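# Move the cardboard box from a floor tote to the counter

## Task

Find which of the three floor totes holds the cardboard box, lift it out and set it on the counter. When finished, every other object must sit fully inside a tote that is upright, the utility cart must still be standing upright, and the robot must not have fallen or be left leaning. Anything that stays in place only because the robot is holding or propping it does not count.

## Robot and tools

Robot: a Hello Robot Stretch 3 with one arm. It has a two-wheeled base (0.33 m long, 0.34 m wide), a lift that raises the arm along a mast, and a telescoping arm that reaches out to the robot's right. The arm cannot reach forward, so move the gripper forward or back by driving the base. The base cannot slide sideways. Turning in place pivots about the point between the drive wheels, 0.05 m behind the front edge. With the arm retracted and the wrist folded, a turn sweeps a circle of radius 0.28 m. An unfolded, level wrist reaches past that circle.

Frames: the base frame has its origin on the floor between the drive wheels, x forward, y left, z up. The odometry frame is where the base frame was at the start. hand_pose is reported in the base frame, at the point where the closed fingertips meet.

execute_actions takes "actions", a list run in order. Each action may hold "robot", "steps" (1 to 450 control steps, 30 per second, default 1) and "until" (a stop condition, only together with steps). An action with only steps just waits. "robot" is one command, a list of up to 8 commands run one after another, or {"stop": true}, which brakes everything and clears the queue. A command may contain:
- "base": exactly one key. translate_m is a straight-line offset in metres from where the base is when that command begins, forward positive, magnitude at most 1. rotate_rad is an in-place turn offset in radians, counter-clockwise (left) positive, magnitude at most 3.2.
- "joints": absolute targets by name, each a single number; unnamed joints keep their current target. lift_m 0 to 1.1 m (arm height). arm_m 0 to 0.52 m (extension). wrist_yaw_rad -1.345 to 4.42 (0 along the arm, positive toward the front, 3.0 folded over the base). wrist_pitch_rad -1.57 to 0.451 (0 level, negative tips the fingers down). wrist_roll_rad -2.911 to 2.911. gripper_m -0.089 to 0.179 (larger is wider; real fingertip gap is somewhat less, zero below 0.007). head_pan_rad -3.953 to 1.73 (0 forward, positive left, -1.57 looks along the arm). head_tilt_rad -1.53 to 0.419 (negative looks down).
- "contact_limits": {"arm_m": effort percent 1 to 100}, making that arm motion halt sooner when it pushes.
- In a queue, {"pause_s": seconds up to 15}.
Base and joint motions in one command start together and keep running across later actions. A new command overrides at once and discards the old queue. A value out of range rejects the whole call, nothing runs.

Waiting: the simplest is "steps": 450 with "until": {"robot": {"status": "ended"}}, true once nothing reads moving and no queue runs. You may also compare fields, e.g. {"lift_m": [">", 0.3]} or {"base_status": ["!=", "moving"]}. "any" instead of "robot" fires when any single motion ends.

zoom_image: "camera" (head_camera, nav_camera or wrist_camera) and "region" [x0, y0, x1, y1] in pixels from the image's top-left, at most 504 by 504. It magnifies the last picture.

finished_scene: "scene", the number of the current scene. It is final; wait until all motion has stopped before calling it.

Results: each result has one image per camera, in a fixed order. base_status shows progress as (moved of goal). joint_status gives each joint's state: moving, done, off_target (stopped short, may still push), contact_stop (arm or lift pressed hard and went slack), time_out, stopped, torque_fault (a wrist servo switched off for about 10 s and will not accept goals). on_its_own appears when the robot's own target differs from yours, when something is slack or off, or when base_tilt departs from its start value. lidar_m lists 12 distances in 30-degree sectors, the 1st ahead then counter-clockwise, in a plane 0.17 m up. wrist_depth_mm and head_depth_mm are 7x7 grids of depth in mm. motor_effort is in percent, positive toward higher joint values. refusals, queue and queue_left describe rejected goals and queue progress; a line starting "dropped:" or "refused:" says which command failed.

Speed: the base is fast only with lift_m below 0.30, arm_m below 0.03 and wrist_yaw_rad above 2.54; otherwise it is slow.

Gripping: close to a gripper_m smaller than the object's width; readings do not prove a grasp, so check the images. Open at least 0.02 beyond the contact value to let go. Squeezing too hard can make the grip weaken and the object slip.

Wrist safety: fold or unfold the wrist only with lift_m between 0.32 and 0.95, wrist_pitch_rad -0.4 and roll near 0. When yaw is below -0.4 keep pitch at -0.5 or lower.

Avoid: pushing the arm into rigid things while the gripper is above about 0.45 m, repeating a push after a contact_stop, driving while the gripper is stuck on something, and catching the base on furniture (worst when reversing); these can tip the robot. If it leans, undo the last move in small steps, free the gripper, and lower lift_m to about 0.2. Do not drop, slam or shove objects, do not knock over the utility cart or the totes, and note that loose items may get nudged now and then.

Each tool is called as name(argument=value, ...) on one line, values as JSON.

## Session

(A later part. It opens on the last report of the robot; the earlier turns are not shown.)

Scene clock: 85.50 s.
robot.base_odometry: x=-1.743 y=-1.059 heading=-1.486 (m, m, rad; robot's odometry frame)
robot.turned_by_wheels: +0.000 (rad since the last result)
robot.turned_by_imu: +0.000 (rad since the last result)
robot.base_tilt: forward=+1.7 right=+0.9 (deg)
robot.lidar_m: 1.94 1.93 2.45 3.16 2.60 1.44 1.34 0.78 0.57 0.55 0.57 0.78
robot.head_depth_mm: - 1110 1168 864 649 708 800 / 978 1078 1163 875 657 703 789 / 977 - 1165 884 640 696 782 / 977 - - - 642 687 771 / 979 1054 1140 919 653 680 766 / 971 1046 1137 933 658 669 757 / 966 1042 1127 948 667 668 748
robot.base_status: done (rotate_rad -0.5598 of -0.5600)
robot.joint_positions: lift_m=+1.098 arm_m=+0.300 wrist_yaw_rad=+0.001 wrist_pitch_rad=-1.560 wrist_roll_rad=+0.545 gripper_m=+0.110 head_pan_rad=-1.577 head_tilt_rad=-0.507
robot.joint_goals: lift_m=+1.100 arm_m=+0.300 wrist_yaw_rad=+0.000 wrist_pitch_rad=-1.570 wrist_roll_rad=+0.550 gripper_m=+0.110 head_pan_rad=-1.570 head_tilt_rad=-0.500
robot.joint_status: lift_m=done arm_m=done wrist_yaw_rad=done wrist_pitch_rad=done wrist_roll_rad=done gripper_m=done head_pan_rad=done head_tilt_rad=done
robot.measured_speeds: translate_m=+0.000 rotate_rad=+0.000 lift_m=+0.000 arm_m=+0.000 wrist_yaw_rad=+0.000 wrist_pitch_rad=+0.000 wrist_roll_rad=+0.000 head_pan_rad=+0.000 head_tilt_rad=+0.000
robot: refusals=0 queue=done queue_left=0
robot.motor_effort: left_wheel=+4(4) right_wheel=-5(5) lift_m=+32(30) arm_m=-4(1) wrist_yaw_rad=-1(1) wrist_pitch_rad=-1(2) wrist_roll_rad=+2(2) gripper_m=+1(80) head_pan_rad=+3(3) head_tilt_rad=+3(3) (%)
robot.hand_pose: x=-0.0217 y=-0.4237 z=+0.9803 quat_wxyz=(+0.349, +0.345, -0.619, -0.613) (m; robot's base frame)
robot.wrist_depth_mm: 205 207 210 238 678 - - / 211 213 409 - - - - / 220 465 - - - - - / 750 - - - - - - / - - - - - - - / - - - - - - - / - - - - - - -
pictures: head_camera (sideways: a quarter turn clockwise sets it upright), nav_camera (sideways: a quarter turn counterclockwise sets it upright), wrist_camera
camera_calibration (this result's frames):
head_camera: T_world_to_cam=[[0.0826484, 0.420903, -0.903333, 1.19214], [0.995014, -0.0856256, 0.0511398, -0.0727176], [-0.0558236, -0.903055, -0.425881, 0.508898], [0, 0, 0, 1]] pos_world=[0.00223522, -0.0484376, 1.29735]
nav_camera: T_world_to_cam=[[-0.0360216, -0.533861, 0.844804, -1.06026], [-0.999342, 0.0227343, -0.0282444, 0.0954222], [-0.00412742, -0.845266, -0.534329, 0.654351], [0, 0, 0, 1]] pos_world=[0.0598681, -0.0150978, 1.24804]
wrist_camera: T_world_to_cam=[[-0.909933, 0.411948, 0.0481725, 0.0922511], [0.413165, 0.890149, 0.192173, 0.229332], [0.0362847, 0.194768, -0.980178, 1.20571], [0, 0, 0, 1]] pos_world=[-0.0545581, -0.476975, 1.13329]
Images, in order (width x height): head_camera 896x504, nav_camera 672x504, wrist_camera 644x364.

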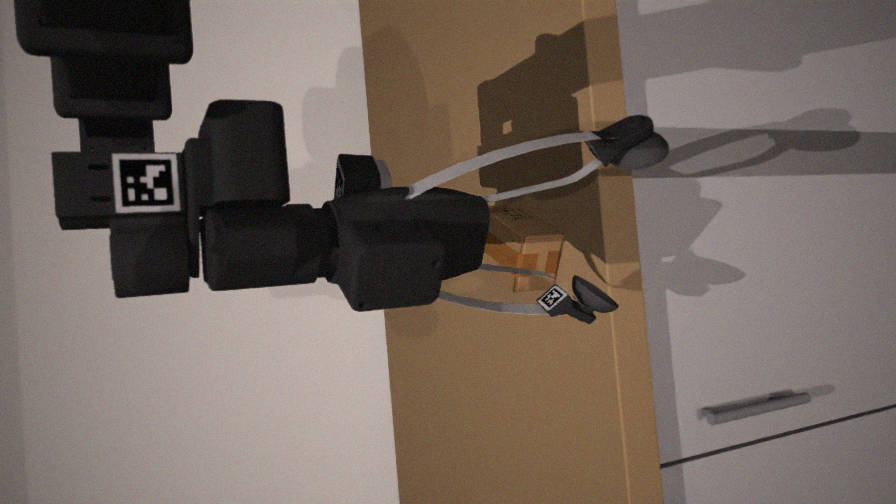

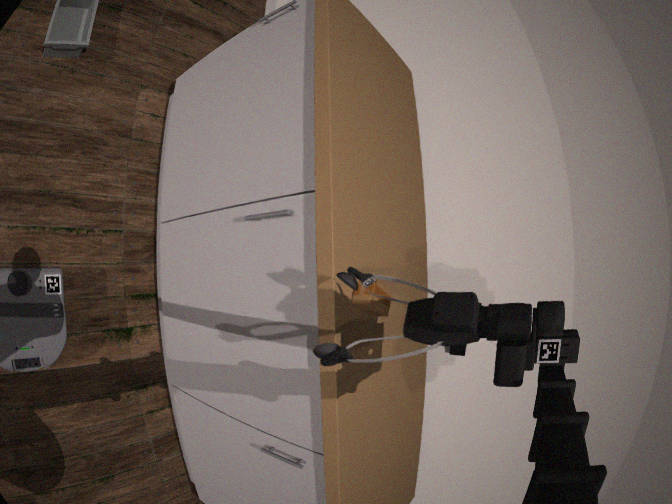

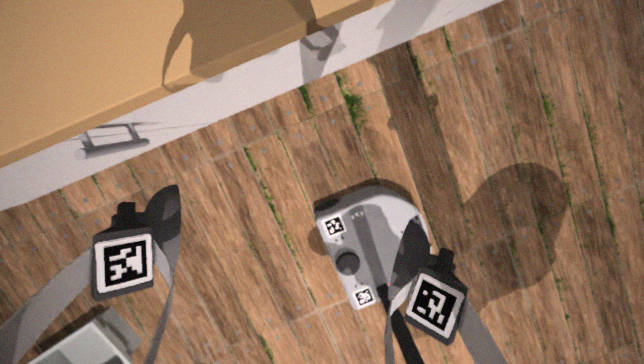

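execute_actions(actions=[{"robot":{"joints":{"arm_m":0.02,"head_pan_rad":-0.3,"head_tilt_rad":-0.9}},"steps":150,"until":{"robot":{"status":"ended"}}}])

Scene clock: 88.83 s.
robot.base_odometry: x=-1.743 y=-1.059 heading=-1.486 (m, m, rad; robot's odometry frame)
robot.turned_by_wheels: +0.000 (rad since the last result)
robot.turned_by_imu: +0.000 (rad since the last result)
robot.base_tilt: forward=+1.6 right=+0.9 (deg)
robot.lidar_m: 1.94 1.94 2.44 3.16 2.59 1.44 1.34 0.78 0.57 0.55 0.57 0.78
robot.head_depth_mm: 1640 826 913 1010 1130 1267 1137 / 1915 2111 1115 1238 1440 1292 1146 / 1969 2275 2126 1740 1486 1292 1144 / 1904 2159 2150 1750 1500 1292 1148 / 1820 2081 2159 1765 1464 1302 1157 / 1752 1973 2153 1783 1446 1304 1156 / 1685 1914 2100 1784 1507 1316 1162
robot.base_status: done (rotate_rad -0.5598 of -0.5600)
robot.joint_positions: lift_m=+1.098 arm_m=+0.020 wrist_yaw_rad=+0.001 wrist_pitch_rad=-1.560 wrist_roll_rad=+0.545 gripper_m=+0.110 head_pan_rad=-0.307 head_tilt_rad=-0.889
robot.joint_goals: lift_m=+1.100 arm_m=+0.020 wrist_yaw_rad=+0.000 wrist_pitch_rad=-1.570 wrist_roll_rad=+0.550 gripper_m=+0.110 head_pan_rad=-0.300 head_tilt_rad=-0.900
robot.joint_status: lift_m=done arm_m=done wrist_yaw_rad=done wrist_pitch_rad=done wrist_roll_rad=done gripper_m=done head_pan_rad=done head_tilt_rad=done
robot.measured_speeds: translate_m=+0.000 rotate_rad=+0.000 lift_m=+0.000 arm_m=+0.000 wrist_yaw_rad=+0.000 wrist_pitch_rad=+0.000 wrist_roll_rad=+0.000 head_pan_rad=+0.000 head_tilt_rad=+0.000
robot: refusals=0 queue=done queue_left=0
robot.motor_effort: left_wheel=+4(3) right_wheel=-5(4) lift_m=+32(31) arm_m=-4(5) wrist_yaw_rad=-1(1) wrist_pitch_rad=-2(2) wrist_roll_rad=+2(2) gripper_m=+0(0) head_pan_rad=+2(34) head_tilt_rad=-5(25) (%)
robot.hand_pose: x=-0.0217 y=-0.1437 z=+0.9803 quat_wxyz=(+0.349, +0.345, -0.619, -0.613) (m; robot's base frame)
robot.wrist_depth_mm: 692 844 - - - - - / - - - - - - - / - - - - - - - / - - - - - - - / - - - - - - - / - - - - - - - / - - - - - - -
pictures: head_camera (sideways: a quarter turn clockwise sets it upright), nav_camera (sideways: a quarter turn counterclockwise sets it upright), wrist_camera
camera_calibration (this result's frames):
head_camera: T_world_to_cam=[[-0.669239, 0.296164, -0.681474, 0.907491], [0.389383, 0.920903, 0.0178267, -0.025636], [0.632851, -0.253424, -0.731625, 0.902452], [0, 0, 0, 1]] pos_world=[0.0461927, -0.0164552, 1.27915]
nav_camera: T_world_to_cam=[[0.762444, -0.276079, 0.585201, -0.726792], [-0.326787, -0.944886, -0.0200042, 0.0805797], [0.558471, -0.175984, -0.810642, 1.01031], [0, 0, 0, 1]] pos_world=[0.0162418, 0.053285, 1.24593]
wrist_camera: T_world_to_cam=[[-0.909933, 0.411948, 0.0481729, -0.0230954], [0.413165, 0.890148, 0.192174, -0.0199122], [0.0362848, 0.194769, -0.980178, 1.15117], [0, 0, 0, 1]] pos_world=[-0.0545582, -0.196973, 1.13329]
Images, in order (width x height): head_camera 896x504, nav_camera 672x504, wrist_camera 644x364.

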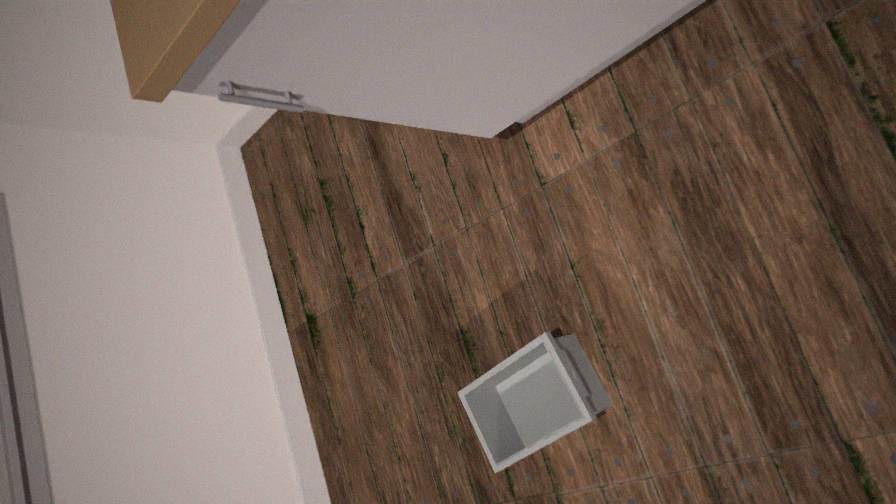

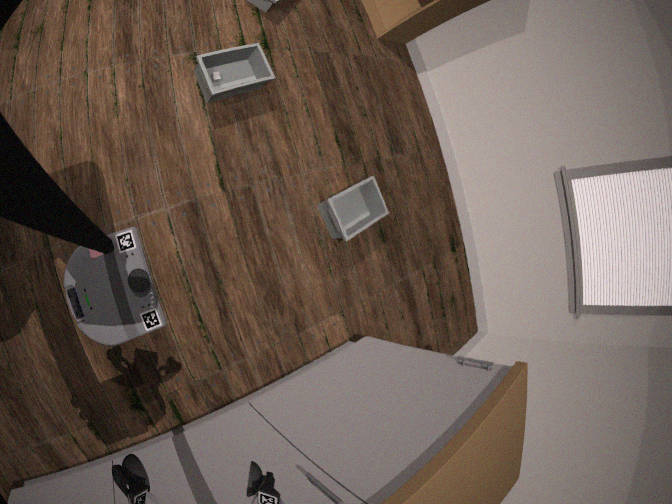

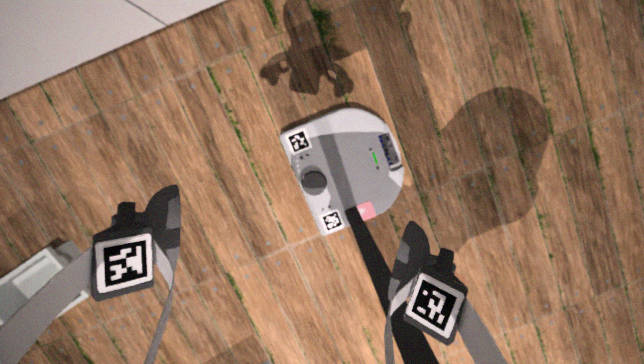

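finished_scene(scene=1)

The scene is finished: the task was done.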